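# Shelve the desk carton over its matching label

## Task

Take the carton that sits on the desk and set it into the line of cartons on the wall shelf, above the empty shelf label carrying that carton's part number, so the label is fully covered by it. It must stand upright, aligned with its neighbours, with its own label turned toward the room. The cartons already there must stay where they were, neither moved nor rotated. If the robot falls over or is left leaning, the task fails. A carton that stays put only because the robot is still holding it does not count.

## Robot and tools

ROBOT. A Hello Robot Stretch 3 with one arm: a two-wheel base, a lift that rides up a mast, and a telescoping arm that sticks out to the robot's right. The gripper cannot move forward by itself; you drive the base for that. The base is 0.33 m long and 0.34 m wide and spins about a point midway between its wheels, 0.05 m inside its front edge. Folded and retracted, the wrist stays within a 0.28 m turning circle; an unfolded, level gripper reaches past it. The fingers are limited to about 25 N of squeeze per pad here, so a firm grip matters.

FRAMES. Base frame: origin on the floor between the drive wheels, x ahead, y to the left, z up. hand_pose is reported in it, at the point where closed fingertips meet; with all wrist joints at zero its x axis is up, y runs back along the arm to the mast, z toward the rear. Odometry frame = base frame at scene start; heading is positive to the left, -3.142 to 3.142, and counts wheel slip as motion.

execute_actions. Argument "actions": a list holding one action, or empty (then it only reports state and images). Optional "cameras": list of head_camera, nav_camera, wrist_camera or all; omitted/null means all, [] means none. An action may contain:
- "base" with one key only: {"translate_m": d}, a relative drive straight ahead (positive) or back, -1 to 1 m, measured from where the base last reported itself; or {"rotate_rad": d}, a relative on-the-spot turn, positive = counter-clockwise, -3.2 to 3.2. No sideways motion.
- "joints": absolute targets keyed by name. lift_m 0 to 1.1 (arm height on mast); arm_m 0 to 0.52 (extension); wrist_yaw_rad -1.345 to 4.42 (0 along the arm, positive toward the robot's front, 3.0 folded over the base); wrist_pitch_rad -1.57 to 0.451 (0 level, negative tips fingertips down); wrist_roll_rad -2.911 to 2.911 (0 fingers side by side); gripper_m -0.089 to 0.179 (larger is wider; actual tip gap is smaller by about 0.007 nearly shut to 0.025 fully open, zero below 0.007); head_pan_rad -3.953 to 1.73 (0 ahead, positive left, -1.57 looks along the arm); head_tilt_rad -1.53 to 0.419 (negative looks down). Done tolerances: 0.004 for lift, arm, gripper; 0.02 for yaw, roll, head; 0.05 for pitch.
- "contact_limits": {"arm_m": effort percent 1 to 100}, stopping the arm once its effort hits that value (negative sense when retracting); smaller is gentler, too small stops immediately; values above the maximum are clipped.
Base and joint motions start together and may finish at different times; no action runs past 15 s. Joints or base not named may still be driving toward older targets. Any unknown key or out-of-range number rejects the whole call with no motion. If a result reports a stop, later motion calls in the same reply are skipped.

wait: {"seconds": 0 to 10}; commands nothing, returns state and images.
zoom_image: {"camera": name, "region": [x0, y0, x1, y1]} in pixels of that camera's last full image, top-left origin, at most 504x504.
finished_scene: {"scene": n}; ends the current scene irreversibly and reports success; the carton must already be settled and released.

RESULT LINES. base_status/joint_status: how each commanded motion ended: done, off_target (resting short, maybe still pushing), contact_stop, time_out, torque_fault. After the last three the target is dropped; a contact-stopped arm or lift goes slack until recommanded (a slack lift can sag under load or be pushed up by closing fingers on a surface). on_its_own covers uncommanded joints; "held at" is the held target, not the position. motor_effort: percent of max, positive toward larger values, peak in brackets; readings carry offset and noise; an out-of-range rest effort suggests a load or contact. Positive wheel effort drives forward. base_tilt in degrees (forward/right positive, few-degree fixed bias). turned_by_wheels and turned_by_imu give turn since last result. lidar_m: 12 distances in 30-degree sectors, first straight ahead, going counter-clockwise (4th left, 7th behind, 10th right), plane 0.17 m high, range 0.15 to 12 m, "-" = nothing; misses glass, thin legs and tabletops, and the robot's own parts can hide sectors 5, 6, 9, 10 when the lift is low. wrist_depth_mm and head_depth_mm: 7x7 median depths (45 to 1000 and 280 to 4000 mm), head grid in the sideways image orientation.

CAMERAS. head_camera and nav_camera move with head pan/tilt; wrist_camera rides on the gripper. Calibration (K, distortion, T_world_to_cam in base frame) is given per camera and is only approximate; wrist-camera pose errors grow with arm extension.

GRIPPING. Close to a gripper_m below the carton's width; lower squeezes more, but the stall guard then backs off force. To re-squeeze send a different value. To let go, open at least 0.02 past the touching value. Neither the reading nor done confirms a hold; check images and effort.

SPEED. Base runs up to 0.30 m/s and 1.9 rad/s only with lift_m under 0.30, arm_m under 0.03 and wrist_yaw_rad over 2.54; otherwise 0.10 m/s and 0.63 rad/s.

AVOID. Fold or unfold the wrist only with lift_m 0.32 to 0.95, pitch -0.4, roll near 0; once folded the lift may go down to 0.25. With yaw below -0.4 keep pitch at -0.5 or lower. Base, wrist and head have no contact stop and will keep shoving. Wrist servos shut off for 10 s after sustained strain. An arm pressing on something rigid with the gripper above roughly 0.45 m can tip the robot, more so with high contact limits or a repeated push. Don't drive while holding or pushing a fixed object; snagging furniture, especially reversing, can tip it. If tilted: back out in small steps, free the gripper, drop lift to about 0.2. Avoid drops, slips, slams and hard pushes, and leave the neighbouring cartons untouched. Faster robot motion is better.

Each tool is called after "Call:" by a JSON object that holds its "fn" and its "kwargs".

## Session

Call:
{"fn": "execute_actions", "kwargs": {"actions": []}}

Scene clock: 0.00 s.
base_odometry: x=+0.000 y=+0.000 heading=+0.000 (m, m, rad; odometry frame)
turned_by_wheels: +0.000 (rad since the last result)
turned_by_imu: +0.000 (rad since the last result)
base_tilt: forward=+0.6 right=-2.5 (deg)
lidar_m: 1.73 1.80 2.04 1.58 2.26 1.74 1.65 2.10 2.70 2.71 1.92 1.73
head_depth_mm: 1614 1621 1607 1594 1570 1565 1552 / 1658 1665 1644 1639 1612 1597 1610 / 1717 1719 1690 1665 1671 1659 1635 / 1758 1738 1740 1712 1712 1704 1682 / 1802 1816 1787 1775 1753 1750 1734 / 1805 1867 1870 1835 1819 1809 1778 / 1795 1945 1911 1897 1880 1877 1865
base_status: not commanded
joint_positions: lift_m=+0.506 arm_m=+0.001 wrist_yaw_rad=+2.807 wrist_pitch_rad=-0.433 wrist_roll_rad=+0.002 gripper_m=+0.037 head_pan_rad=+0.020 head_tilt_rad=-0.011
joint_status: not commanded
motor_effort: left_wheel=-2 right_wheel=+0 lift_m=+29 arm_m=+1 wrist_yaw_rad=-1 wrist_pitch_rad=+6 wrist_roll_rad=-1 gripper_m=+0 head_pan_rad=+0 head_tilt_rad=+1 (%)
hand_pose: x=+0.0518 y=+0.0639 z=+0.5149 quat_wxyz=(+0.265, +0.707, +0.035, +0.655) (m; base frame)
wrist_depth_mm: - - - - - - - / - - - - - - - / - - - - - - - / - - - - - - - / 827 903 954 920 934 948 921 / 748 - 728 767 769 791 789 / 658 - 667 674 669 688 695
pictures: head_camera (sideways: a quarter turn clockwise sets it upright), nav_camera (sideways: a quarter turn counterclockwise sets it upright), wrist_camera
camera_calibration (this result's frames):
head_camera: T_world_to_cam=[[0.0197434, 0.011641, -0.999737, 1.32029], [0.0278007, 0.999539, 0.0121878, -0.0203741], [0.999418, -0.028034, 0.0194107, -0.0789439], [0, 0, 0, 1]] pos_world=[0.0533974, 0.00278209, 1.32172]
nav_camera: T_world_to_cam=[[-0.014049, 0.0512931, 0.998585, -1.25879], [0.0697702, -0.996199, 0.0521522, -0.019545], [0.997464, 0.0704041, 0.0104169, -0.0632047], [0, 0, 0, 1]] pos_world=[0.0467233, 0.0495465, 1.25869]
wrist_camera: T_world_to_cam=[[0.935788, -0.351833, 0.0226893, -0.0406347], [-0.192693, -0.564285, -0.802778, 0.488088], [0.295247, 0.746858, -0.595846, 0.409082], [0, 0, 0, 1]] pos_world=[0.0112962, -0.0444022, 0.636499]
Images, in order (width x height): head_camera 896x504, nav_camera 672x504, wrist_camera 644x364.

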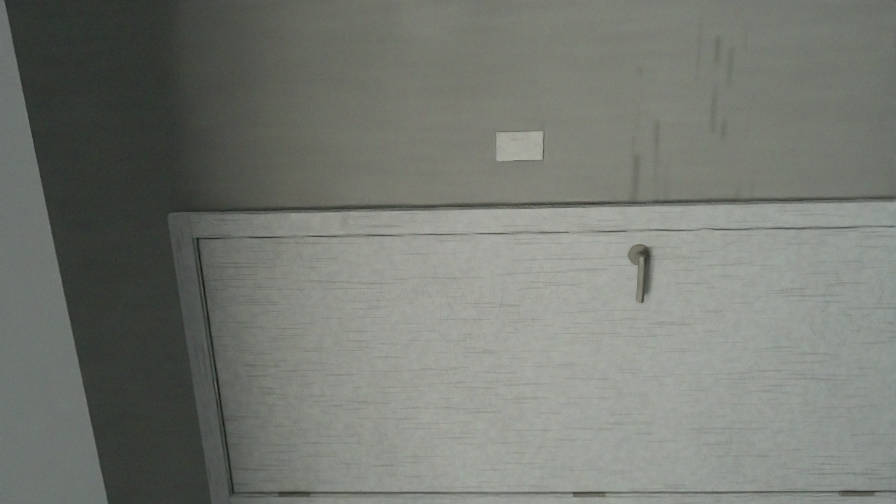

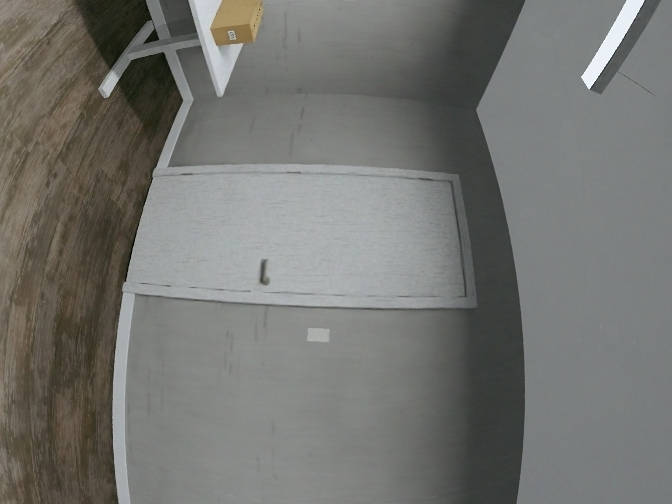

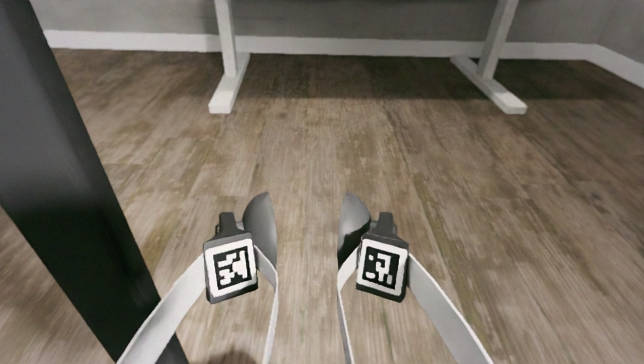

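Call:
{"fn": "execute_actions", "kwargs": {"actions": [{"joints":{"head_pan_rad":0.8,"head_tilt_rad":-0.35,"lift_m":0.28,"wrist_yaw_rad":3.0}}], "cameras": ["head_camera"]}}

Call:
{"fn": "execute_actions", "kwargs": {"actions": [{"joints":{"head_pan_rad":-2.0,"head_tilt_rad":-0.2}}], "cameras": ["head_camera","nav_camera"]}}

Scene clock: 3.00 s.
base_odometry: x=+0.000 y=+0.000 heading=+0.000 (m, m, rad; odometry frame)
turned_by_wheels: +0.000 (rad since the last result)
turned_by_imu: +0.001 (rad since the last result)
base_tilt: forward=+0.7 right=-2.4 (deg)
lidar_m: 1.73 1.80 2.04 1.58 2.26 1.74 1.64 2.10 2.70 2.71 1.92 1.72
head_depth_mm: 2050 2137 2197 2269 2350 2002 1553 / 2193 2325 2410 2558 2572 1995 1552 / 2131 2200 2314 2386 2584 2000 1565 / 2040 2082 2213 1551 1953 1975 1576 / 1919 1986 2119 1721 2321 2025 1580 / 1822 1914 1990 2022 1506 2007 1561 / 1736 1791 1916 1914 1506 2019 1582
base_status: not commanded
joint_positions: lift_m=+0.280 arm_m=+0.001 wrist_yaw_rad=+2.997 wrist_pitch_rad=-0.433 wrist_roll_rad=+0.002 gripper_m=+0.037 head_pan_rad=+0.793 head_tilt_rad=-0.345
joint_status: all done
motor_effort: left_wheel=-2(1) right_wheel=+0(0) lift_m=+19(24) arm_m=+0(1) wrist_yaw_rad=+3(2) wrist_pitch_rad=+6(6) wrist_roll_rad=+0(1) gripper_m=+0(0) head_pan_rad=+3(36) head_tilt_rad=-2(17) (%)
hand_pose: x=+0.0109 y=+0.0739 z=+0.2897 quat_wxyz=(+0.202, +0.700, +0.102, +0.677) (m; base frame)
wrist_depth_mm: - - - - - - - / - - - - - - - / 833 - 870 879 883 914 927 / 663 669 694 700 703 721 722 / 562 564 - 578 584 586 595 / 489 502 - - 492 498 502 / - - - - 429 439 444
pictures: head_camera (sideways: a quarter turn clockwise sets it upright)
camera_calibration (this result's frames):
head_camera: T_world_to_cam=[[-0.225192, -0.212528, -0.950852, 1.25771], [-0.677309, 0.735687, -0.00402719, 0.00503892], [0.700386, 0.643114, -0.309618, 0.351176], [0, 0, 0, 1]] pos_world=[0.0406813, 0.0377456, 1.30465]
Images, in order (width x height): head_camera 896x504.

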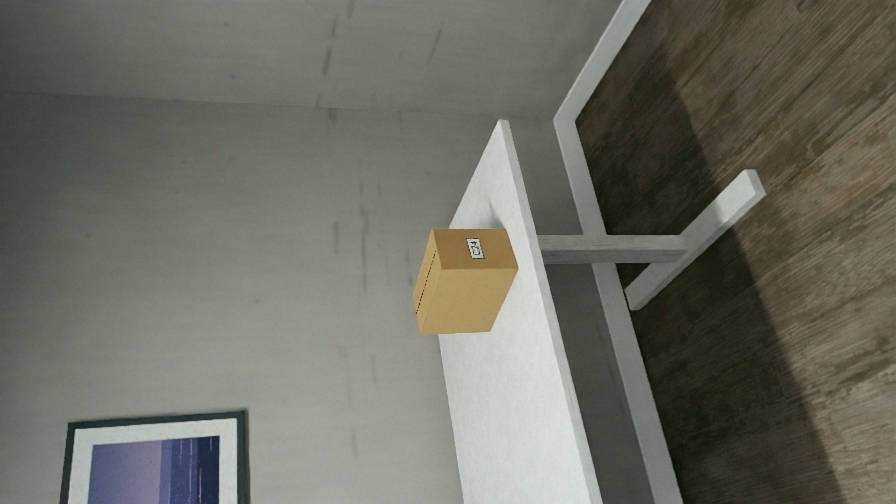

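Scene clock: 4.87 s.
base_odometry: x=+0.000 y=+0.000 heading=+0.000 (m, m, rad; odometry frame)
turned_by_wheels: +0.000 (rad since the last result)
turned_by_imu: +0.000 (rad since the last result)
base_tilt: forward=+0.6 right=-2.4 (deg)
lidar_m: 1.73 1.80 2.04 1.58 2.26 1.74 1.65 2.10 2.70 2.72 1.93 1.73
head_depth_mm: 2565 2609 2699 2776 2881 2463 1818 / 2505 2591 2695 2720 2829 2464 1821 / 2485 2556 2622 2728 2819 2463 1829 / 2434 2560 2583 2650 2748 2437 1831 / 2391 2476 2568 2625 2700 2444 1810 / 2388 2439 2523 2594 2668 2438 1833 / 2363 2424 2535 2528 2622 2451 1834
base_status: not commanded
joint_positions: lift_m=+0.280 arm_m=+0.001 wrist_yaw_rad=+2.997 wrist_pitch_rad=-0.433 wrist_roll_rad=+0.002 gripper_m=+0.037 head_pan_rad=-1.993 head_tilt_rad=-0.211
joint_status: all done
motor_effort: left_wheel=-1(1) right_wheel=+0(0) lift_m=+19(19) arm_m=+0(0) wrist_yaw_rad=+2(2) wrist_pitch_rad=+6(6) wrist_roll_rad=-1(1) gripper_m=+0(0) head_pan_rad=-4(37) head_tilt_rad=+3(14) (%)
hand_pose: x=+0.0109 y=+0.0739 z=+0.2897 quat_wxyz=(+0.202, +0.700, +0.102, +0.677) (m; base frame)
wrist_depth_mm: - - - - - - - / - - - - - - - / 837 - 850 872 870 894 920 / 659 676 691 700 695 713 731 / 556 560 - 572 581 598 599 / 485 510 - - 488 504 503 / - - - - 435 439 442
pictures: head_camera (sideways: a quarter turn clockwise sets it upright), nav_camera (sideways: a quarter turn counterclockwise sets it upright)
camera_calibration (this result's frames):
head_camera: T_world_to_cam=[[0.0837621, 0.159103, -0.983702, 1.29876], [0.891209, -0.453586, 0.00252382, -0.0130576], [-0.445792, -0.876896, -0.179787, 0.189185], [0, 0, 0, 1]] pos_world=[-0.012813, -0.0466645, 1.31164]
nav_camera: T_world_to_cam=[[-0.0291451, -0.190807, 0.981195, -1.2358], [-0.934327, 0.354041, 0.0410954, 0.000986851], [-0.355225, -0.915559, -0.188595, 0.204115], [0, 0, 0, 1]] pos_world=[0.037411, -0.0492705, 1.25102]
Images, in order (width x height): head_camera 896x504, nav_camera 672x504.

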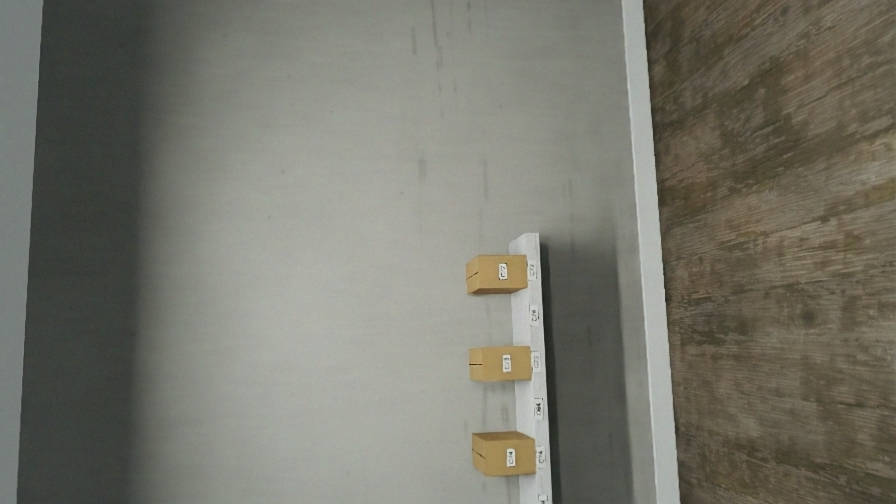

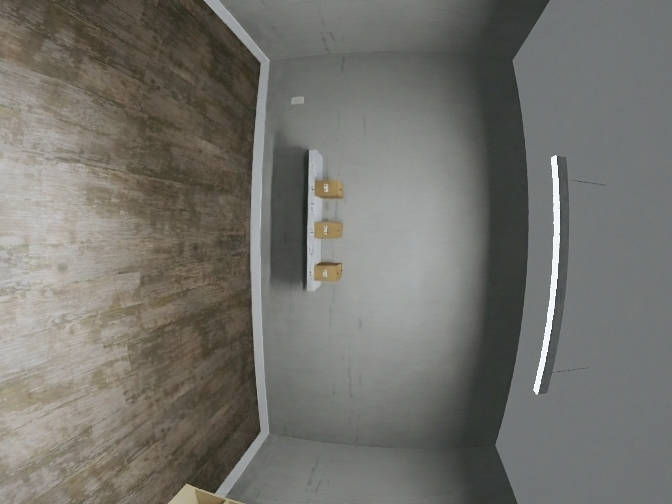

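Call:
{"fn": "zoom_image", "kwargs": {"camera": "head_camera", "region": [440,230,640,504]}}

Call:
{"fn": "execute_actions", "kwargs": {"actions": [{"base":{"rotate_rad":0.39}}], "cameras": []}}

Call:
{"fn": "execute_actions", "kwargs": {"actions": [{"base":{"translate_m":1},"joints":{"head_pan_rad":-1.57,"head_tilt_rad":-0.7}}], "cameras": []}}

Call:
{"fn": "execute_actions", "kwargs": {"actions": [{"base":{"rotate_rad":2.70},"joints":{"lift_m":0.85}}], "cameras": ["head_camera"]}}

Region (440, 230, 640, 504) of head_camera's 896x504 image, scaled by 1.839, with more detail than that image has; it fills the left 368 columns of this view, and the rest is white.

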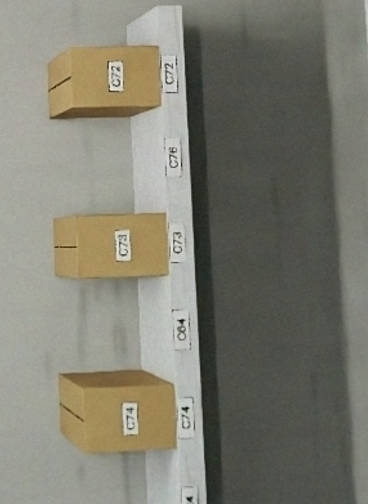

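Scene clock: 6.47 s.
base_odometry: x=+0.000 y=+0.000 heading=+0.390 (m, m, rad; odometry frame)
turned_by_wheels: +0.390 (rad since the last result)
turned_by_imu: +0.382 (rad since the last result)
base_tilt: forward=+0.7 right=-2.3 (deg)
lidar_m: 1.91 1.80 1.58 2.28 2.03 1.64 2.11 2.72 2.70 2.08 1.73 1.72
head_depth_mm: 2354 2416 2471 2499 2574 2427 1818 / 2387 2420 2477 2573 2644 2420 1816 / 2410 2503 2578 2642 2736 2475 1813 / 2491 2585 2648 2722 2803 2460 1827 / 2578 2655 2693 2768 2955 2489 1828 / 2589 2719 2773 2809 2950 2499 1831 / 2702 2786 2844 2933 2990 2432 1824
base_status: done
joint_positions: lift_m=+0.280 arm_m=+0.001 wrist_yaw_rad=+2.997 wrist_pitch_rad=-0.433 wrist_roll_rad=+0.002 gripper_m=+0.037 head_pan_rad=-1.993 head_tilt_rad=-0.210
joint_status: not commanded
motor_effort: left_wheel=-3(10) right_wheel=+2(7) lift_m=+19(19) arm_m=+0(1) wrist_yaw_rad=+1(3) wrist_pitch_rad=+6(6) wrist_roll_rad=+0(1) gripper_m=+0(0) head_pan_rad=-3(3) head_tilt_rad=+3(4) (%)
hand_pose: x=+0.0109 y=+0.0739 z=+0.2897 quat_wxyz=(+0.202, +0.700, +0.102, +0.677) (m; base frame)
wrist_depth_mm: - - - - - - - / - - - - - - - / 839 - 864 883 876 899 918 / 672 669 690 683 706 719 718 / 560 560 - 576 578 586 593 / 489 511 - - 492 506 507 / - - - - 433 439 442
pictures: none
No camera images: the call's "cameras" was empty. Leave "cameras" out to get every camera's image.

Scene clock: 11.50 s.
base_odometry: x=+0.925 y=+0.380 heading=+0.390 (m, m, rad; odometry frame)
turned_by_wheels: +0.000 (rad since the last result)
turned_by_imu: +0.003 (rad since the last result)
base_tilt: forward=+0.6 right=-2.4 (deg)
lidar_m: 1.07 0.93 1.39 1.39 2.51 2.51 2.76 3.35 2.22 1.18 0.97 0.96
head_depth_mm: 2063 2427 2702 2136 1712 1436 1215 / 1745 1989 2377 2166 1710 1436 1222 / 1515 1699 1940 2068 1721 1432 1221 / 1341 1479 1666 1871 1711 1431 1228 / 1209 1317 1449 1635 1681 1421 1211 / 1085 1182 1292 1422 1564 1423 1221 / 992 1068 1159 1262 1404 1426 1217
base_status: done
joint_positions: lift_m=+0.280 arm_m=+0.001 wrist_yaw_rad=+2.997 wrist_pitch_rad=-0.433 wrist_roll_rad=+0.002 gripper_m=+0.037 head_pan_rad=-1.577 head_tilt_rad=-0.691
joint_status: all done
motor_effort: left_wheel=-4(8) right_wheel=+2(7) lift_m=+19(19) arm_m=+0(0) wrist_yaw_rad=+2(3) wrist_pitch_rad=+6(6) wrist_roll_rad=-1(0) gripper_m=+0(0) head_pan_rad=+3(27) head_tilt_rad=-3(22) (%)
hand_pose: x=+0.0107 y=+0.0739 z=+0.2897 quat_wxyz=(+0.202, +0.700, +0.102, +0.677) (m; base frame)
wrist_depth_mm: - - - - - - - / - - - - - - - / 832 - 849 864 885 894 879 / 660 671 690 693 696 709 687 / 563 560 - 577 589 589 599 / 486 511 - - 490 509 506 / - - - - 434 439 442
pictures: none
No camera images: the call's "cameras" was empty. Leave "cameras" out to get every camera's image.

Scene clock: 17.50 s.
base_odometry: x=+0.925 y=+0.380 heading=+3.090 (m, m, rad; odometry frame)
turned_by_wheels: +2.700 (rad since the last result)
turned_by_imu: +2.650 (rad since the last result)
base_tilt: forward=+0.6 right=-2.4 (deg)
lidar_m: 2.51 3.09 3.33 1.95 1.13 0.96 0.96 1.11 0.93 1.39 1.39 2.78
head_depth_mm: 1134 1246 1271 959 791 1467 - / 1155 1272 1286 762 811 1388 - / 1182 1304 1154 765 811 1433 - / 1199 1326 1273 959 834 1436 - / 1221 1352 1267 955 1582 1423 - / 1242 1388 1265 947 1565 1429 1242 / 1270 1417 1268 950 1621 1421 1222
base_status: done
joint_positions: lift_m=+0.850 arm_m=+0.001 wrist_yaw_rad=+2.997 wrist_pitch_rad=-0.433 wrist_roll_rad=+0.002 gripper_m=+0.037 head_pan_rad=-1.577 head_tilt_rad=-0.692
joint_status: all done
motor_effort: left_wheel=-4(11) right_wheel=+3(7) lift_m=+38(40) arm_m=+0(0) wrist_yaw_rad=+2(2) wrist_pitch_rad=+6(6) wrist_roll_rad=-1(1) gripper_m=+0(0) head_pan_rad=+3(2) head_tilt_rad=-3(3) (%)
hand_pose: x=+0.0107 y=+0.0739 z=+0.8588 quat_wxyz=(+0.202, +0.700, +0.102, +0.677) (m; base frame)
wrist_depth_mm: - - - - - - - / - - - - - - - / - - - - - - - / - - - - - - - / - - - - - - - / - - - - - - - / - - - - - - -
pictures: head_camera (sideways: a quarter turn clockwise sets it upright)
camera_calibration (this result's frames):
head_camera: T_world_to_cam=[[0.0150124, 0.613789, -0.789327, 1.04556], [0.998515, -0.0505541, -0.0203205, 0.0160229], [-0.0523763, -0.78785, -0.613636, 0.751356], [0, 0, 0, 1]] pos_world=[0.00765772, -0.0489898, 1.28668]
Images, in order (width x height): head_camera 896x504.

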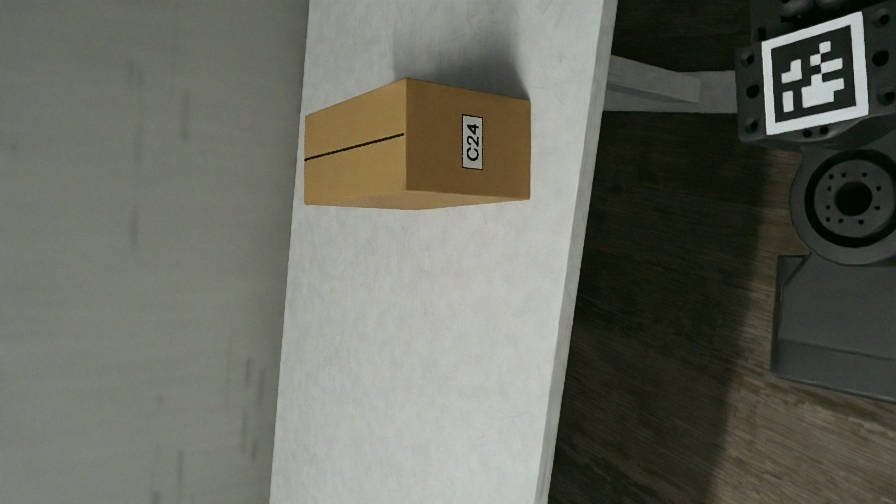

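Call:
{"fn": "execute_actions", "kwargs": {"actions": [{"base":{"rotate_rad":-0.04},"joints":{"wrist_yaw_rad":-0.04,"gripper_m":0.175,"lift_m":0.95}}], "cameras": []}}

Call:
{"fn": "execute_actions", "kwargs": {"actions": [{"base":{"translate_m":-0.11},"joints":{"wrist_pitch_rad":-1.0,"arm_m":0.505,"lift_m":1.0}}], "cameras": ["head_camera","wrist_camera"]}}

Scene clock: 20.27 s.
base_odometry: x=+0.925 y=+0.380 heading=+3.050 (m, m, rad; odometry frame)
turned_by_wheels: -0.040 (rad since the last result)
turned_by_imu: -0.039 (rad since the last result)
base_tilt: forward=+0.5 right=-2.5 (deg)
lidar_m: 2.51 2.76 3.34 2.09 1.16 0.96 0.96 1.09 0.93 1.39 1.40 2.63
head_depth_mm: 1141 1252 1287 957 - - - / 1149 1274 1272 864 - - - / 1176 1295 877 756 - - - / 1190 1315 1275 919 - - - / 1207 1345 1271 952 833 1418 1228 / 1231 1373 1268 948 1573 1430 1216 / 1251 1382 1276 953 1563 1420 1220
base_status: done
joint_positions: lift_m=+0.950 arm_m=+0.001 wrist_yaw_rad=-0.036 wrist_pitch_rad=-0.433 wrist_roll_rad=+0.002 gripper_m=+0.134 head_pan_rad=-1.577 head_tilt_rad=-0.692
joint_status: gripper_m off_target (ended at +0.134, target +0.175); the others done
motor_effort: left_wheel=+0(1) right_wheel=-1(1) lift_m=+38(40) arm_m=+0(0) wrist_yaw_rad=-3(4) wrist_pitch_rad=+6(6) wrist_roll_rad=-1(1) gripper_m=+100(100) head_pan_rad=+2(3) head_tilt_rad=-3(3) (%)
hand_pose: x=-0.0296 y=-0.3686 z=+0.9588 quat_wxyz=(+0.687, +0.140, -0.693, -0.165) (m; base frame)
wrist_depth_mm: - - - - - - - / 949 977 996 908 595 - - / 718 726 740 679 493 875 - / 590 588 591 557 558 620 - / - 538 539 515 511 534 - / - - - - - - - / - - - - - - -
pictures: none
No camera images: the call's "cameras" was empty. Leave "cameras" out to get every camera's image.

Scene clock: 25.13 s.
base_odometry: x=+1.035 y=+0.370 heading=+3.050 (m, m, rad; odometry frame)
turned_by_wheels: +0.000 (rad since the last result)
turned_by_imu: +0.001 (rad since the last result)
base_tilt: forward=+0.6 right=-2.4 (deg)
lidar_m: 2.62 2.86 3.37 1.87 1.03 0.85 0.85 0.97 0.90 0.90 1.46 2.58
head_depth_mm: 1113 - - 992 787 1422 1220 / 1116 1293 1280 956 789 1430 1221 / 1119 1300 1281 926 811 1374 1200 / 1137 - 836 745 812 1436 1224 / 1185 1304 1186 884 810 1422 1227 / 1207 1341 1265 944 831 1421 1217 / 1228 1356 1264 949 1559 1421 1212
base_status: done
joint_positions: lift_m=+1.000 arm_m=+0.505 wrist_yaw_rad=-0.038 wrist_pitch_rad=-1.005 wrist_roll_rad=+0.002 gripper_m=+0.175 head_pan_rad=-1.577 head_tilt_rad=-0.692
joint_status: all done
on_its_own: gripper_m moved +0.041 to your old target +0.175
motor_effort: left_wheel=+0(5) right_wheel=-1(3) lift_m=+38(42) arm_m=+5(6) wrist_yaw_rad=-2(4) wrist_pitch_rad=+2(6) wrist_roll_rad=-1(1) gripper_m=+1(100) head_pan_rad=+3(3) head_tilt_rad=-3(3) (%)
hand_pose: x=-0.0261 y=-0.7667 z=+0.9091 quat_wxyz=(+0.613, +0.328, -0.626, -0.353) (m; base frame)
wrist_depth_mm: 434 444 439 223 463 479 693 / 409 416 208 208 427 444 459 / 389 395 194 198 398 416 431 / 365 369 185 186 192 394 400 / 350 351 174 176 182 373 379 / - 337 166 168 171 351 362 / 314 319 158 160 163 334 337
pictures: head_camera (sideways: a quarter turn clockwise sets it upright), wrist_camera
camera_calibration (this result's frames):
head_camera: T_world_to_cam=[[0.0150095, 0.613789, -0.789327, 1.04556], [0.998515, -0.0505495, -0.0203205, 0.0160229], [-0.0523726, -0.78785, -0.613636, 0.751355], [0, 0, 0, 1]] pos_world=[0.00765795, -0.0489898, 1.28668]
wrist_camera: T_world_to_cam=[[-0.998335, 0.0474589, 0.0327842, -0.0224087], [0.0328835, 0.935234, -0.352499, 1.06704], [-0.0473901, -0.350834, -0.935238, 0.745281], [0, 0, 0, 1]] pos_world=[-0.0221404, -0.735399, 1.07388]
Images, in order (width x height): head_camera 896x504, wrist_camera 644x364.

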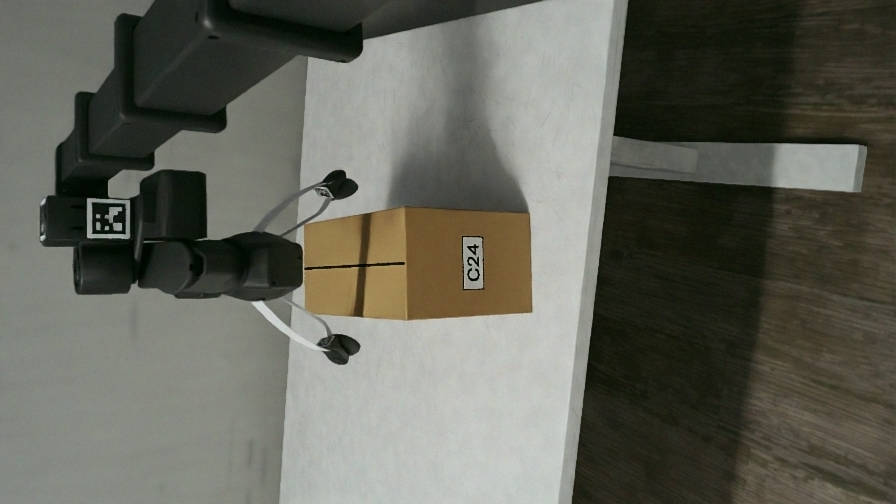

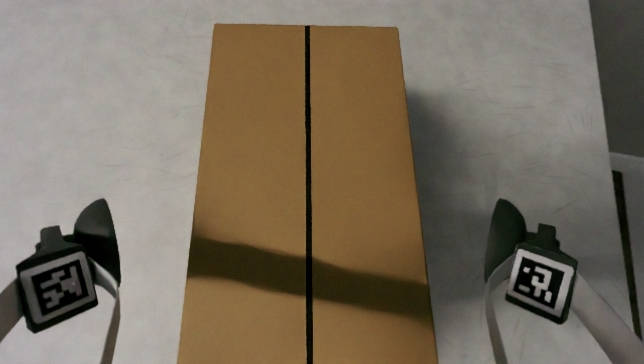

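Call:
{"fn": "execute_actions", "kwargs": {"actions": [{"joints":{"wrist_pitch_rad":-0.95,"arm_m":0.52,"lift_m":0.953}}], "cameras": []}}

Call:
{"fn": "execute_actions", "kwargs": {"actions": [{"joints":{"gripper_m":0.072}}], "cameras": []}}

Call:
{"fn": "wait", "kwargs": {"seconds": 3}}

Call:
{"fn": "execute_actions", "kwargs": {"actions": [{"joints":{"lift_m":1.0}}], "cameras": ["head_camera","wrist_camera"]}}

Scene clock: 26.57 s.
base_odometry: x=+1.035 y=+0.370 heading=+3.050 (m, m, rad; odometry frame)
turned_by_wheels: +0.000 (rad since the last result)
turned_by_imu: +0.000 (rad since the last result)
base_tilt: forward=+0.6 right=-2.4 (deg)
lidar_m: 2.63 2.87 3.37 1.87 1.03 0.86 0.85 0.97 0.90 0.90 1.46 2.58
head_depth_mm: 1122 1226 - - 785 1429 1229 / 1133 1205 1162 954 785 1429 1224 / 1150 - 1308 920 809 1365 1200 / 1164 - 794 747 808 1415 1221 / 1194 1318 1275 890 805 1431 1222 / 1193 1344 1269 955 835 1420 1222 / 1220 1365 1264 953 1560 1432 1226
base_status: not commanded
joint_positions: lift_m=+0.953 arm_m=+0.520 wrist_yaw_rad=-0.038 wrist_pitch_rad=-0.964 wrist_roll_rad=+0.002 gripper_m=+0.175 head_pan_rad=-1.577 head_tilt_rad=-0.692
joint_status: all done
motor_effort: left_wheel=+0(0) right_wheel=-1(1) lift_m=+19(33) arm_m=+5(5) wrist_yaw_rad=-2(2) wrist_pitch_rad=+5(6) wrist_roll_rad=-1(1) gripper_m=+1(1) head_pan_rad=+3(3) head_tilt_rad=-3(3) (%)
hand_pose: x=-0.0264 y=-0.7909 z=+0.8679 quat_wxyz=(+0.620, +0.316, -0.633, -0.340) (m; base frame)
wrist_depth_mm: 398 402 172 174 415 432 447 / 372 376 160 163 168 397 411 / 348 348 149 152 155 372 379 / 326 328 140 142 144 349 355 / 312 308 132 134 136 333 336 / - 208 125 126 128 302 318 / 275 120 119 120 122 292 297
pictures: none
No camera images: the call's "cameras" was empty. Leave "cameras" out to get every camera's image.

Scene clock: 28.17 s.
base_odometry: x=+1.035 y=+0.370 heading=+3.050 (m, m, rad; odometry frame)
turned_by_wheels: +0.000 (rad since the last result)
turned_by_imu: +0.000 (rad since the last result)
base_tilt: forward=+0.7 right=-2.5 (deg)
lidar_m: 2.63 2.86 3.38 1.86 1.03 0.86 0.85 0.97 0.90 0.90 1.46 2.58
head_depth_mm: 1112 1216 - - 787 1427 1228 / 1132 1204 1167 953 787 1423 1226 / 1140 - 1269 924 810 1376 1202 / 1167 - 800 748 808 1433 1219 / 1185 1310 1264 891 811 1428 1210 / 1203 1342 1266 947 829 1418 1221 / 1221 1370 1261 950 1562 1425 1217
base_status: not commanded
joint_positions: lift_m=+0.953 arm_m=+0.520 wrist_yaw_rad=-0.039 wrist_pitch_rad=-0.949 wrist_roll_rad=+0.002 gripper_m=+0.119 head_pan_rad=-1.577 head_tilt_rad=-0.692
joint_status: gripper_m off_target (ended at +0.119, target +0.072)
motor_effort: left_wheel=-1(0) right_wheel=+0(0) lift_m=+19(19) arm_m=+5(5) wrist_yaw_rad=-2(2) wrist_pitch_rad=-1(5) wrist_roll_rad=-1(1) gripper_m=-100(100) head_pan_rad=+3(3) head_tilt_rad=-3(3) (%)
hand_pose: x=-0.0267 y=-0.7943 z=+0.8699 quat_wxyz=(+0.622, +0.311, -0.635, -0.336) (m; base frame)
wrist_depth_mm: 407 413 179 181 434 445 460 / 379 383 165 168 173 408 422 / 355 359 153 156 160 381 387 / 329 334 144 146 148 354 359 / 312 136 135 137 139 337 336 / 296 127 128 129 131 312 317 / 276 277 121 122 123 295 301
pictures: none
No camera images: the call's "cameras" was empty. Leave "cameras" out to get every camera's image.

Scene clock: 31.17 s.
base_odometry: x=+1.035 y=+0.370 heading=+3.050 (m, m, rad; odometry frame)
turned_by_wheels: +0.000 (rad since the last result)
turned_by_imu: +0.001 (rad since the last result)
base_tilt: forward=+0.7 right=-2.4 (deg)
lidar_m: 2.62 2.86 3.36 1.87 1.03 0.86 0.85 0.97 0.90 0.90 1.46 2.58
head_depth_mm: 1113 1219 - - 786 1442 1226 / 1136 1212 1171 961 786 1430 1223 / 1142 - 1274 919 811 1372 1201 / 1164 - 796 749 809 1416 1220 / 1193 1316 1267 891 809 1434 1218 / 1204 1344 1263 950 832 1421 1226 / 1224 1369 1272 945 1566 1424 1217
base_status: not commanded
joint_positions: lift_m=+0.953 arm_m=+0.520 wrist_yaw_rad=-0.039 wrist_pitch_rad=-0.948 wrist_roll_rad=+0.002 gripper_m=+0.076 head_pan_rad=-1.577 head_tilt_rad=-0.692
joint_status: gripper_m off_target (ended at +0.119, target +0.072)
on_its_own: gripper_m moved -0.043 to your old target +0.072
motor_effort: left_wheel=-1(0) right_wheel=+1(0) lift_m=+19(19) arm_m=+5(5) wrist_yaw_rad=-2(2) wrist_pitch_rad=-1(5) wrist_roll_rad=-1(1) gripper_m=-63(100) head_pan_rad=+3(3) head_tilt_rad=-3(3) (%)
hand_pose: x=-0.0267 y=-0.7945 z=+0.8700 quat_wxyz=(+0.622, +0.310, -0.636, -0.336) (m; base frame)
wrist_depth_mm: 412 416 180 183 436 440 462 / 379 384 165 168 174 408 420 / 355 359 154 156 161 378 390 / 332 335 144 146 149 357 359 / 311 136 135 137 139 337 338 / 298 127 128 129 131 - 318 / 281 276 121 122 124 295 301
wait: 3.00 s; at rest by 0.27 s
pictures: head_camera (sideways: a quarter turn clockwise sets it upright), nav_camera (sideways: a quarter turn counterclockwise sets it upright), wrist_camera
camera_calibration (this result's frames):
head_camera: T_world_to_cam=[[0.0150095, 0.613789, -0.789327, 1.04556], [0.998515, -0.0505495, -0.0203205, 0.0160229], [-0.0523726, -0.78785, -0.613636, 0.751355], [0, 0, 0, 1]] pos_world=[0.00765795, -0.0489898, 1.28668]
nav_camera: T_world_to_cam=[[0.0477718, -0.618826, 0.784074, -0.979079], [-0.997793, -0.0658072, 0.00885518, 0.0433631], [0.0461179, -0.782766, -0.620604, 0.763837], [0, 0, 0, 1]] pos_world=[0.0548132, -0.00512029, 1.24133]
wrist_camera: T_world_to_cam=[[-0.998217, 0.0502449, 0.0322081, -0.0177006], [0.0329215, 0.913701, -0.405051, 1.10789], [-0.0497803, -0.403269, -0.913727, 0.638466], [0, 0, 0, 1]] pos_world=[-0.0223592, -0.753913, 1.0327]
Images, in order (width x height): head_camera 896x504, nav_camera 672x504, wrist_camera 644x364.

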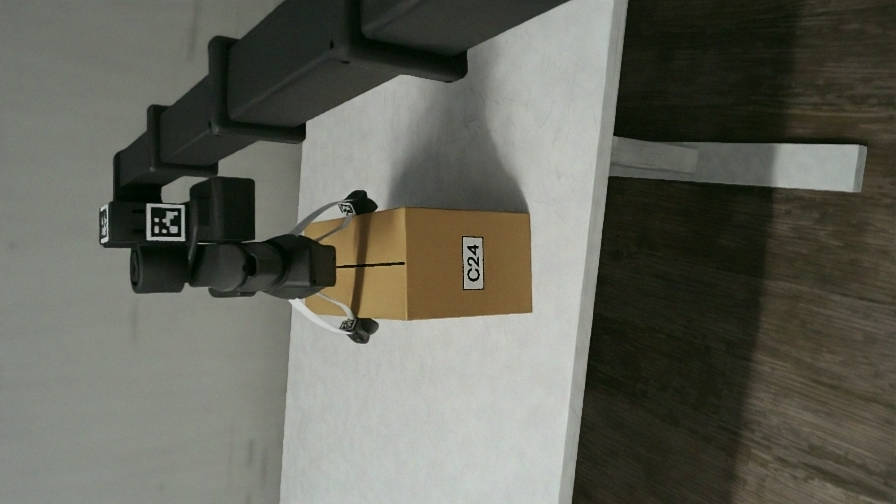

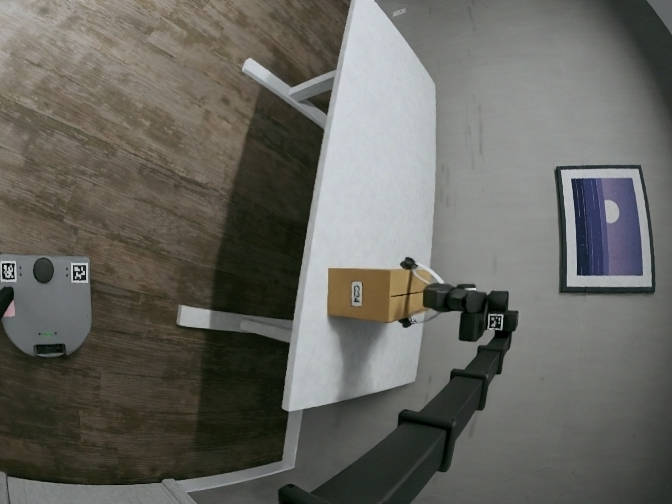

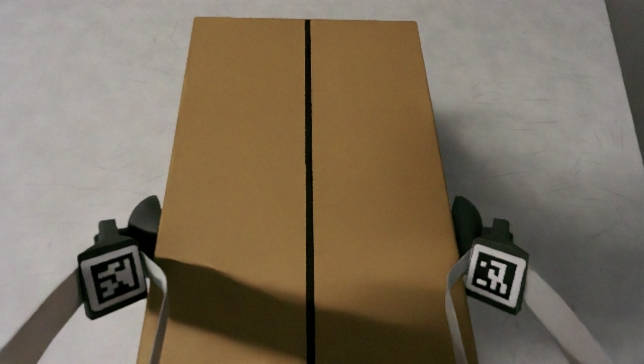

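Scene clock: 32.43 s.
base_odometry: x=+1.035 y=+0.370 heading=+3.050 (m, m, rad; odometry frame)
turned_by_wheels: +0.000 (rad since the last result)
turned_by_imu: +0.000 (rad since the last result)
base_tilt: forward=+0.6 right=-2.3 (deg)
lidar_m: 2.62 2.86 3.37 1.87 1.03 0.85 0.85 0.97 0.90 0.90 1.46 2.59
head_depth_mm: 1112 - - 993 786 1420 1223 / 1107 1298 1275 956 787 1431 1227 / 1119 1299 1268 954 811 1376 1196 / 1135 - 754 755 808 1427 1226 / 1185 1319 1134 891 830 1420 1221 / 1205 1335 1263 952 830 1410 1228 / 1218 1372 1268 952 1566 1415 1230
base_status: not commanded
joint_positions: lift_m=+1.000 arm_m=+0.520 wrist_yaw_rad=-0.039 wrist_pitch_rad=-0.961 wrist_roll_rad=+0.002 gripper_m=+0.076 head_pan_rad=-1.577 head_tilt_rad=-0.692
joint_status: all done
motor_effort: left_wheel=+0(0) right_wheel=+0(0) lift_m=+39(40) arm_m=+4(5) wrist_yaw_rad=-2(1) wrist_pitch_rad=+4(5) wrist_roll_rad=-1(1) gripper_m=-62(64) head_pan_rad=+3(3) head_tilt_rad=-3(3) (%)
hand_pose: x=-0.0266 y=-0.7915 z=+0.9143 quat_wxyz=(+0.620, +0.314, -0.633, -0.340) (m; base frame)
wrist_depth_mm: 458 469 161 164 169 500 656 / 429 432 153 156 160 469 760 / 405 404 147 149 152 435 443 / 377 375 141 143 145 401 416 / 356 135 135 137 139 384 386 / 340 128 130 131 132 - 365 / 321 314 125 126 128 336 344
pictures: head_camera (sideways: a quarter turn clockwise sets it upright), wrist_camera
camera_calibration (this result's frames):
head_camera: T_world_to_cam=[[0.0150094, 0.613789, -0.789327, 1.04556], [0.998515, -0.0505494, -0.0203205, 0.0160229], [-0.0523725, -0.78785, -0.613636, 0.751356], [0, 0, 0, 1]] pos_world=[0.00765796, -0.0489898, 1.28668]
wrist_camera: T_world_to_cam=[[-0.998235, 0.0498036, 0.032353, -0.0196428], [0.0331268, 0.919073, -0.392692, 1.11608], [-0.0492922, -0.390927, -0.919101, 0.694905], [0, 0, 0, 1]] pos_world=[-0.0223269, -0.753122, 1.0776]
Images, in order (width x height): head_camera 896x504, wrist_camera 644x364.

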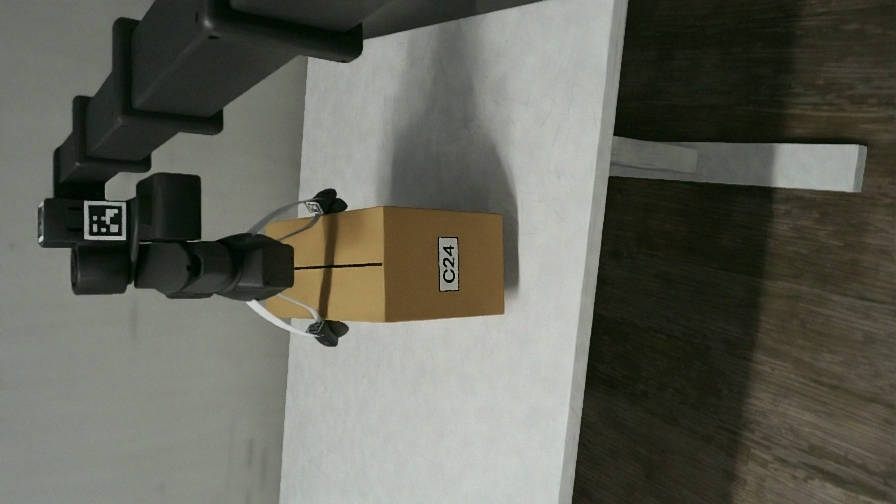

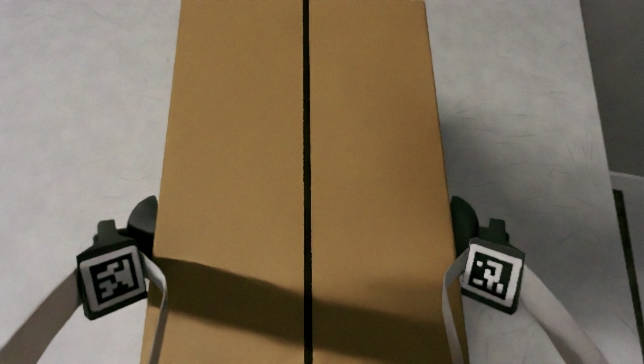

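Call:
{"fn": "execute_actions", "kwargs": {"actions": [{"base":{"rotate_rad":1.298},"joints":{"arm_m":0.3,"head_tilt_rad":-0.85}}], "cameras": []}}

Call:
{"fn": "execute_actions", "kwargs": {"actions": [{"base":{"translate_m":1},"joints":{"arm_m":0.1}}], "cameras": []}}

Call:
{"fn": "execute_actions", "kwargs": {"actions": [{"base":{"translate_m":1},"joints":{"lift_m":0.9}}], "cameras": []}}

Call:
{"fn": "execute_actions", "kwargs": {"actions": [{"base":{"translate_m":0.556}}], "cameras": []}}

Call:
{"fn": "execute_actions", "kwargs": {"actions": [{"base":{"rotate_rad":1.71}}]}}

Scene clock: 35.67 s.
base_odometry: x=+1.035 y=+0.370 heading=-1.936 (m, m, rad; odometry frame)
turned_by_wheels: +1.298 (rad since the last result)
turned_by_imu: +1.275 (rad since the last result)
base_tilt: forward=+0.5 right=-2.4 (deg)
lidar_m: 3.36 1.31 0.92 0.85 0.88 1.18 0.90 1.40 1.47 2.87 2.62 3.57
head_depth_mm: - 2544 2204 1739 1511 1318 1154 / 2610 2728 2198 1789 1526 1308 1154 / - 2643 2046 606 1470 1309 1154 / - - 572 543 1440 1306 1156 / 2506 2691 606 578 1468 1307 1141 / 2472 2722 2189 1797 1506 1298 1146 / 2484 2682 2163 1766 1501 1310 1146
base_status: done
joint_positions: lift_m=+1.000 arm_m=+0.300 wrist_yaw_rad=-0.039 wrist_pitch_rad=-0.962 wrist_roll_rad=+0.002 gripper_m=+0.076 head_pan_rad=-1.577 head_tilt_rad=-0.839
joint_status: all done
motor_effort: left_wheel=-4(9) right_wheel=+2(7) lift_m=+39(39) arm_m=-4(5) wrist_yaw_rad=-1(0) wrist_pitch_rad=+4(4) wrist_roll_rad=+0(0) gripper_m=-62(62) head_pan_rad=+3(3) head_tilt_rad=-3(14) (%)
hand_pose: x=-0.0266 y=-0.5720 z=+0.9143 quat_wxyz=(+0.620, +0.315, -0.633, -0.340) (m; base frame)
wrist_depth_mm: - - 161 164 168 - 941 / - - 154 156 160 - - / - - 146 150 151 - - / - - 140 142 145 - - / - 135 135 137 138 - - / - 128 130 131 132 - - / 986 973 124 126 128 - -
pictures: none
No camera images: the call's "cameras" was empty. Leave "cameras" out to get every camera's image.

Scene clock: 46.60 s.
base_odometry: x=+0.678 y=-0.564 heading=-1.936 (m, m, rad; odometry frame)
turned_by_wheels: +0.000 (rad since the last result)
turned_by_imu: +0.002 (rad since the last result)
base_tilt: forward=+0.6 right=-2.4 (deg)
lidar_m: 2.39 1.38 0.97 0.92 0.95 1.22 1.89 2.19 2.98 2.45 2.65 2.52
head_depth_mm: 2461 - - 1702 1525 1321 1160 / 2455 - - - 1505 1288 1161 / 2528 - - - 407 431 1151 / 2484 - - - 406 425 1158 / 2382 2533 2155 506 430 480 1150 / 2347 2503 2182 1792 1501 1304 1155 / 2313 2467 2155 1784 1505 1303 1151
base_status: done
joint_positions: lift_m=+1.000 arm_m=+0.100 wrist_yaw_rad=-0.039 wrist_pitch_rad=-0.962 wrist_roll_rad=+0.002 gripper_m=+0.076 head_pan_rad=-1.577 head_tilt_rad=-0.840
joint_status: all done
motor_effort: left_wheel=-4(5) right_wheel=+2(5) lift_m=+39(39) arm_m=-4(5) wrist_yaw_rad=-1(1) wrist_pitch_rad=+4(5) wrist_roll_rad=+0(1) gripper_m=-62(61) head_pan_rad=+3(2) head_tilt_rad=-4(4) (%)
hand_pose: x=-0.0266 y=-0.3719 z=+0.9142 quat_wxyz=(+0.620, +0.315, -0.633, -0.340) (m; base frame)
wrist_depth_mm: - - 161 164 168 - - / - - 154 156 160 - - / - - 147 149 152 - - / - - 140 142 145 - - / - 135 134 136 138 - - / - 129 129 131 133 - - / 978 - 125 126 127 - -
pictures: none
No camera images: the call's "cameras" was empty. Leave "cameras" out to get every camera's image.

Scene clock: 57.77 s.
base_odometry: x=+0.321 y=-1.498 heading=-1.936 (m, m, rad; odometry frame)
turned_by_wheels: +0.000 (rad since the last result)
turned_by_imu: +0.003 (rad since the last result)
base_tilt: forward=+0.6 right=-2.4 (deg)
lidar_m: 1.40 1.44 1.03 0.97 1.00 1.32 2.88 3.03 2.66 2.46 2.10 1.48
head_depth_mm: 2382 2592 2283 - - 1315 1147 / 2431 2582 2354 - - 1313 1156 / 2350 2546 2274 - - 469 1142 / 2375 2508 2197 - - 471 1116 / 2362 2516 2201 1793 552 478 1135 / 2381 2621 2203 1783 1516 1314 1147 / 2352 2591 2186 1793 1513 1306 1152
base_status: done
joint_positions: lift_m=+0.900 arm_m=+0.100 wrist_yaw_rad=-0.039 wrist_pitch_rad=-0.962 wrist_roll_rad=+0.002 gripper_m=+0.076 head_pan_rad=-1.577 head_tilt_rad=-0.840
joint_status: all done
motor_effort: left_wheel=-4(5) right_wheel=+2(5) lift_m=+20(35) arm_m=-4(5) wrist_yaw_rad=-1(2) wrist_pitch_rad=+5(5) wrist_roll_rad=-1(1) gripper_m=-61(61) head_pan_rad=+2(3) head_tilt_rad=-4(4) (%)
hand_pose: x=-0.0266 y=-0.3718 z=+0.8151 quat_wxyz=(+0.620, +0.315, -0.633, -0.340) (m; base frame)
wrist_depth_mm: - - 162 164 168 - - / - - 154 156 160 - - / - - 147 149 151 - - / - - 141 143 145 - - / 995 135 134 137 138 - - / 940 129 130 131 132 - - / 900 888 124 126 127 952 968
pictures: none
No camera images: the call's "cameras" was empty. Leave "cameras" out to get every camera's image.

Scene clock: 64.33 s.
base_odometry: x=+0.122 y=-2.018 heading=-1.936 (m, m, rad; odometry frame)
turned_by_wheels: +0.000 (rad since the last result)
turned_by_imu: +0.001 (rad since the last result)
base_tilt: forward=+0.6 right=-2.4 (deg)
lidar_m: 0.85 0.87 1.06 1.00 1.03 1.35 3.26 3.54 2.62 2.43 1.27 0.90
head_depth_mm: 2379 2541 2261 - - 1312 1153 / 2405 2492 2342 - - 1315 1153 / 2365 2545 2298 - - 471 1127 / 2415 2668 2197 - - 469 1113 / 2386 2594 2174 1780 554 476 1129 / 2380 2561 2174 1765 1504 1305 1146 / 2362 2612 2194 1777 1503 1300 1150
base_status: done
joint_positions: lift_m=+0.900 arm_m=+0.100 wrist_yaw_rad=-0.039 wrist_pitch_rad=-0.962 wrist_roll_rad=+0.002 gripper_m=+0.076 head_pan_rad=-1.577 head_tilt_rad=-0.840
joint_status: not commanded
motor_effort: left_wheel=-4(5) right_wheel=+2(6) lift_m=+20(20) arm_m=-4(4) wrist_yaw_rad=-1(1) wrist_pitch_rad=+4(5) wrist_roll_rad=-1(1) gripper_m=-62(62) head_pan_rad=+3(2) head_tilt_rad=-3(3) (%)
hand_pose: x=-0.0266 y=-0.3718 z=+0.8151 quat_wxyz=(+0.620, +0.315, -0.633, -0.340) (m; base frame)
wrist_depth_mm: - - 161 164 168 - - / - - 154 156 160 - - / - - 147 149 152 - - / - - 141 142 145 - - / - 135 135 136 138 - - / 929 128 129 131 132 - - / 895 886 125 126 128 923 970
pictures: none
No camera images: the call's "cameras" was empty. Leave "cameras" out to get every camera's image.

Scene clock: 68.00 s.
base_odometry: x=+0.122 y=-2.018 heading=-0.226 (m, m, rad; odometry frame)
turned_by_wheels: +1.710 (rad since the last result)
turned_by_imu: +1.679 (rad since the last result)
base_tilt: forward=+0.7 right=-2.4 (deg)
lidar_m: 1.00 1.07 1.56 3.54 3.60 2.42 2.56 1.12 0.87 0.85 0.91 1.02
head_depth_mm: 725 821 909 - - 1314 1159 / 726 820 909 - - 1311 1154 / 728 827 932 - - 472 1131 / 728 825 960 - - 469 1110 / 730 832 962 1080 553 478 1135 / 734 833 953 1132 1388 1307 1146 / 733 836 964 1136 1397 1301 1146
base_status: done
joint_positions: lift_m=+0.900 arm_m=+0.100 wrist_yaw_rad=-0.039 wrist_pitch_rad=-0.962 wrist_roll_rad=+0.002 gripper_m=+0.076 head_pan_rad=-1.577 head_tilt_rad=-0.840
joint_status: not commanded
motor_effort: left_wheel=-3(9) right_wheel=+2(6) lift_m=+20(20) arm_m=-4(4) wrist_yaw_rad=-1(1) wrist_pitch_rad=+4(5) wrist_roll_rad=-1(0) gripper_m=-62(61) head_pan_rad=+3(3) head_tilt_rad=-4(3) (%)
hand_pose: x=-0.0266 y=-0.3718 z=+0.8151 quat_wxyz=(+0.620, +0.315, -0.633, -0.340) (m; base frame)
wrist_depth_mm: 703 678 161 164 168 461 358 / 865 844 154 156 160 433 398 / - - 147 150 151 992 964 / - - 141 143 145 - - / 990 135 135 137 138 - - / 931 128 130 131 133 - - / 884 882 125 126 128 936 949
pictures: head_camera (sideways: a quarter turn clockwise sets it upright), nav_camera (sideways: a quarter turn counterclockwise sets it upright), wrist_camera
camera_calibration (this result's frames):
head_camera: T_world_to_cam=[[0.0155851, 0.723296, -0.690363, 0.916576], [0.998542, -0.0469436, -0.0266407, 0.0242464], [-0.0516772, -0.688941, -0.722973, 0.893567], [0, 0, 0, 1]] pos_world=[0.00768105, -0.0462024, 1.27944]
nav_camera: T_world_to_cam=[[0.0472018, -0.727501, 0.684481, -0.849276], [-0.997788, -0.0664578, -0.0018272, 0.057271], [0.0468184, -0.682881, -0.729028, 0.904859], [0, 0, 0, 1]] pos_world=[0.0548676, 0.00386775, 1.24109]
wrist_camera: T_world_to_cam=[[-0.998237, 0.0497529, 0.0323773, -0.0373628], [0.033119, 0.919459, -0.391789, 0.690794], [-0.0492622, -0.390026, -0.919485, 0.768382], [0, 0, 0, 1]] pos_world=[-0.0223231, -0.333609, 0.978371]
Images, in order (width x height): head_camera 896x504, nav_camera 672x504, wrist_camera 644x364.

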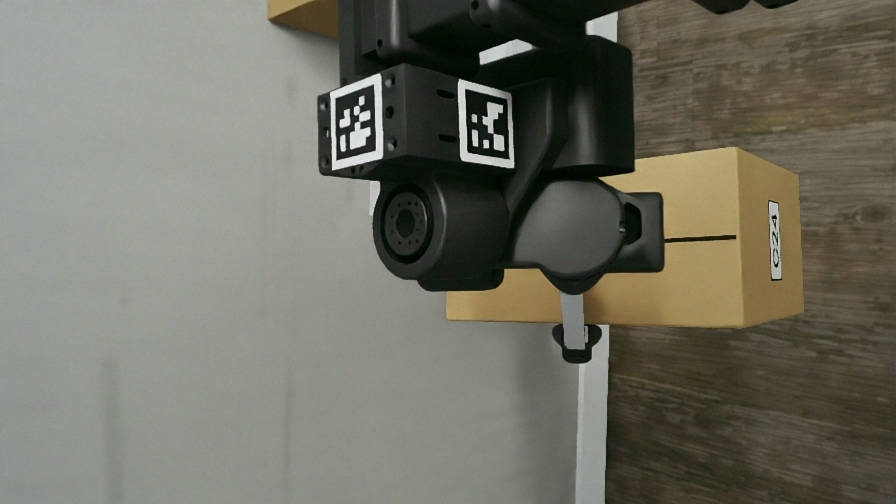

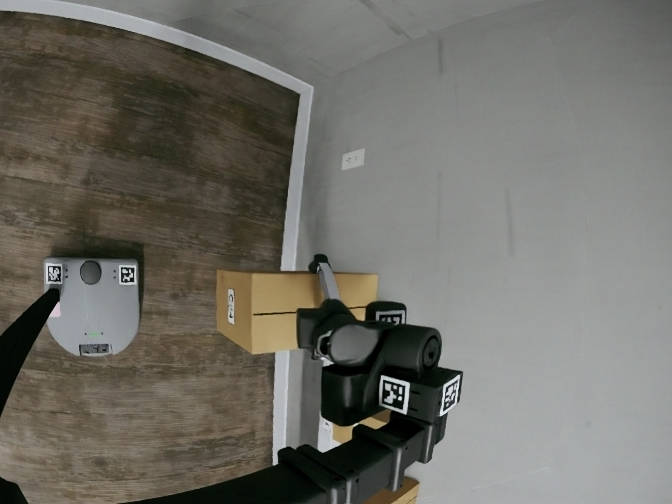

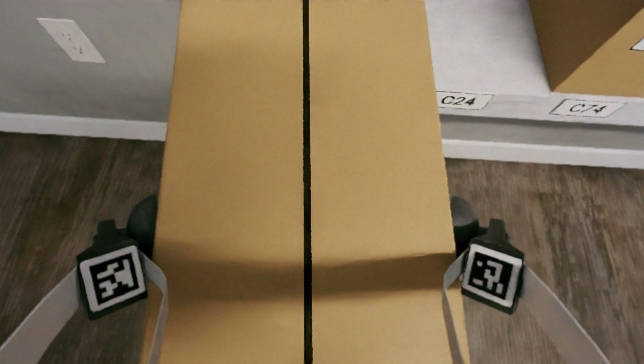

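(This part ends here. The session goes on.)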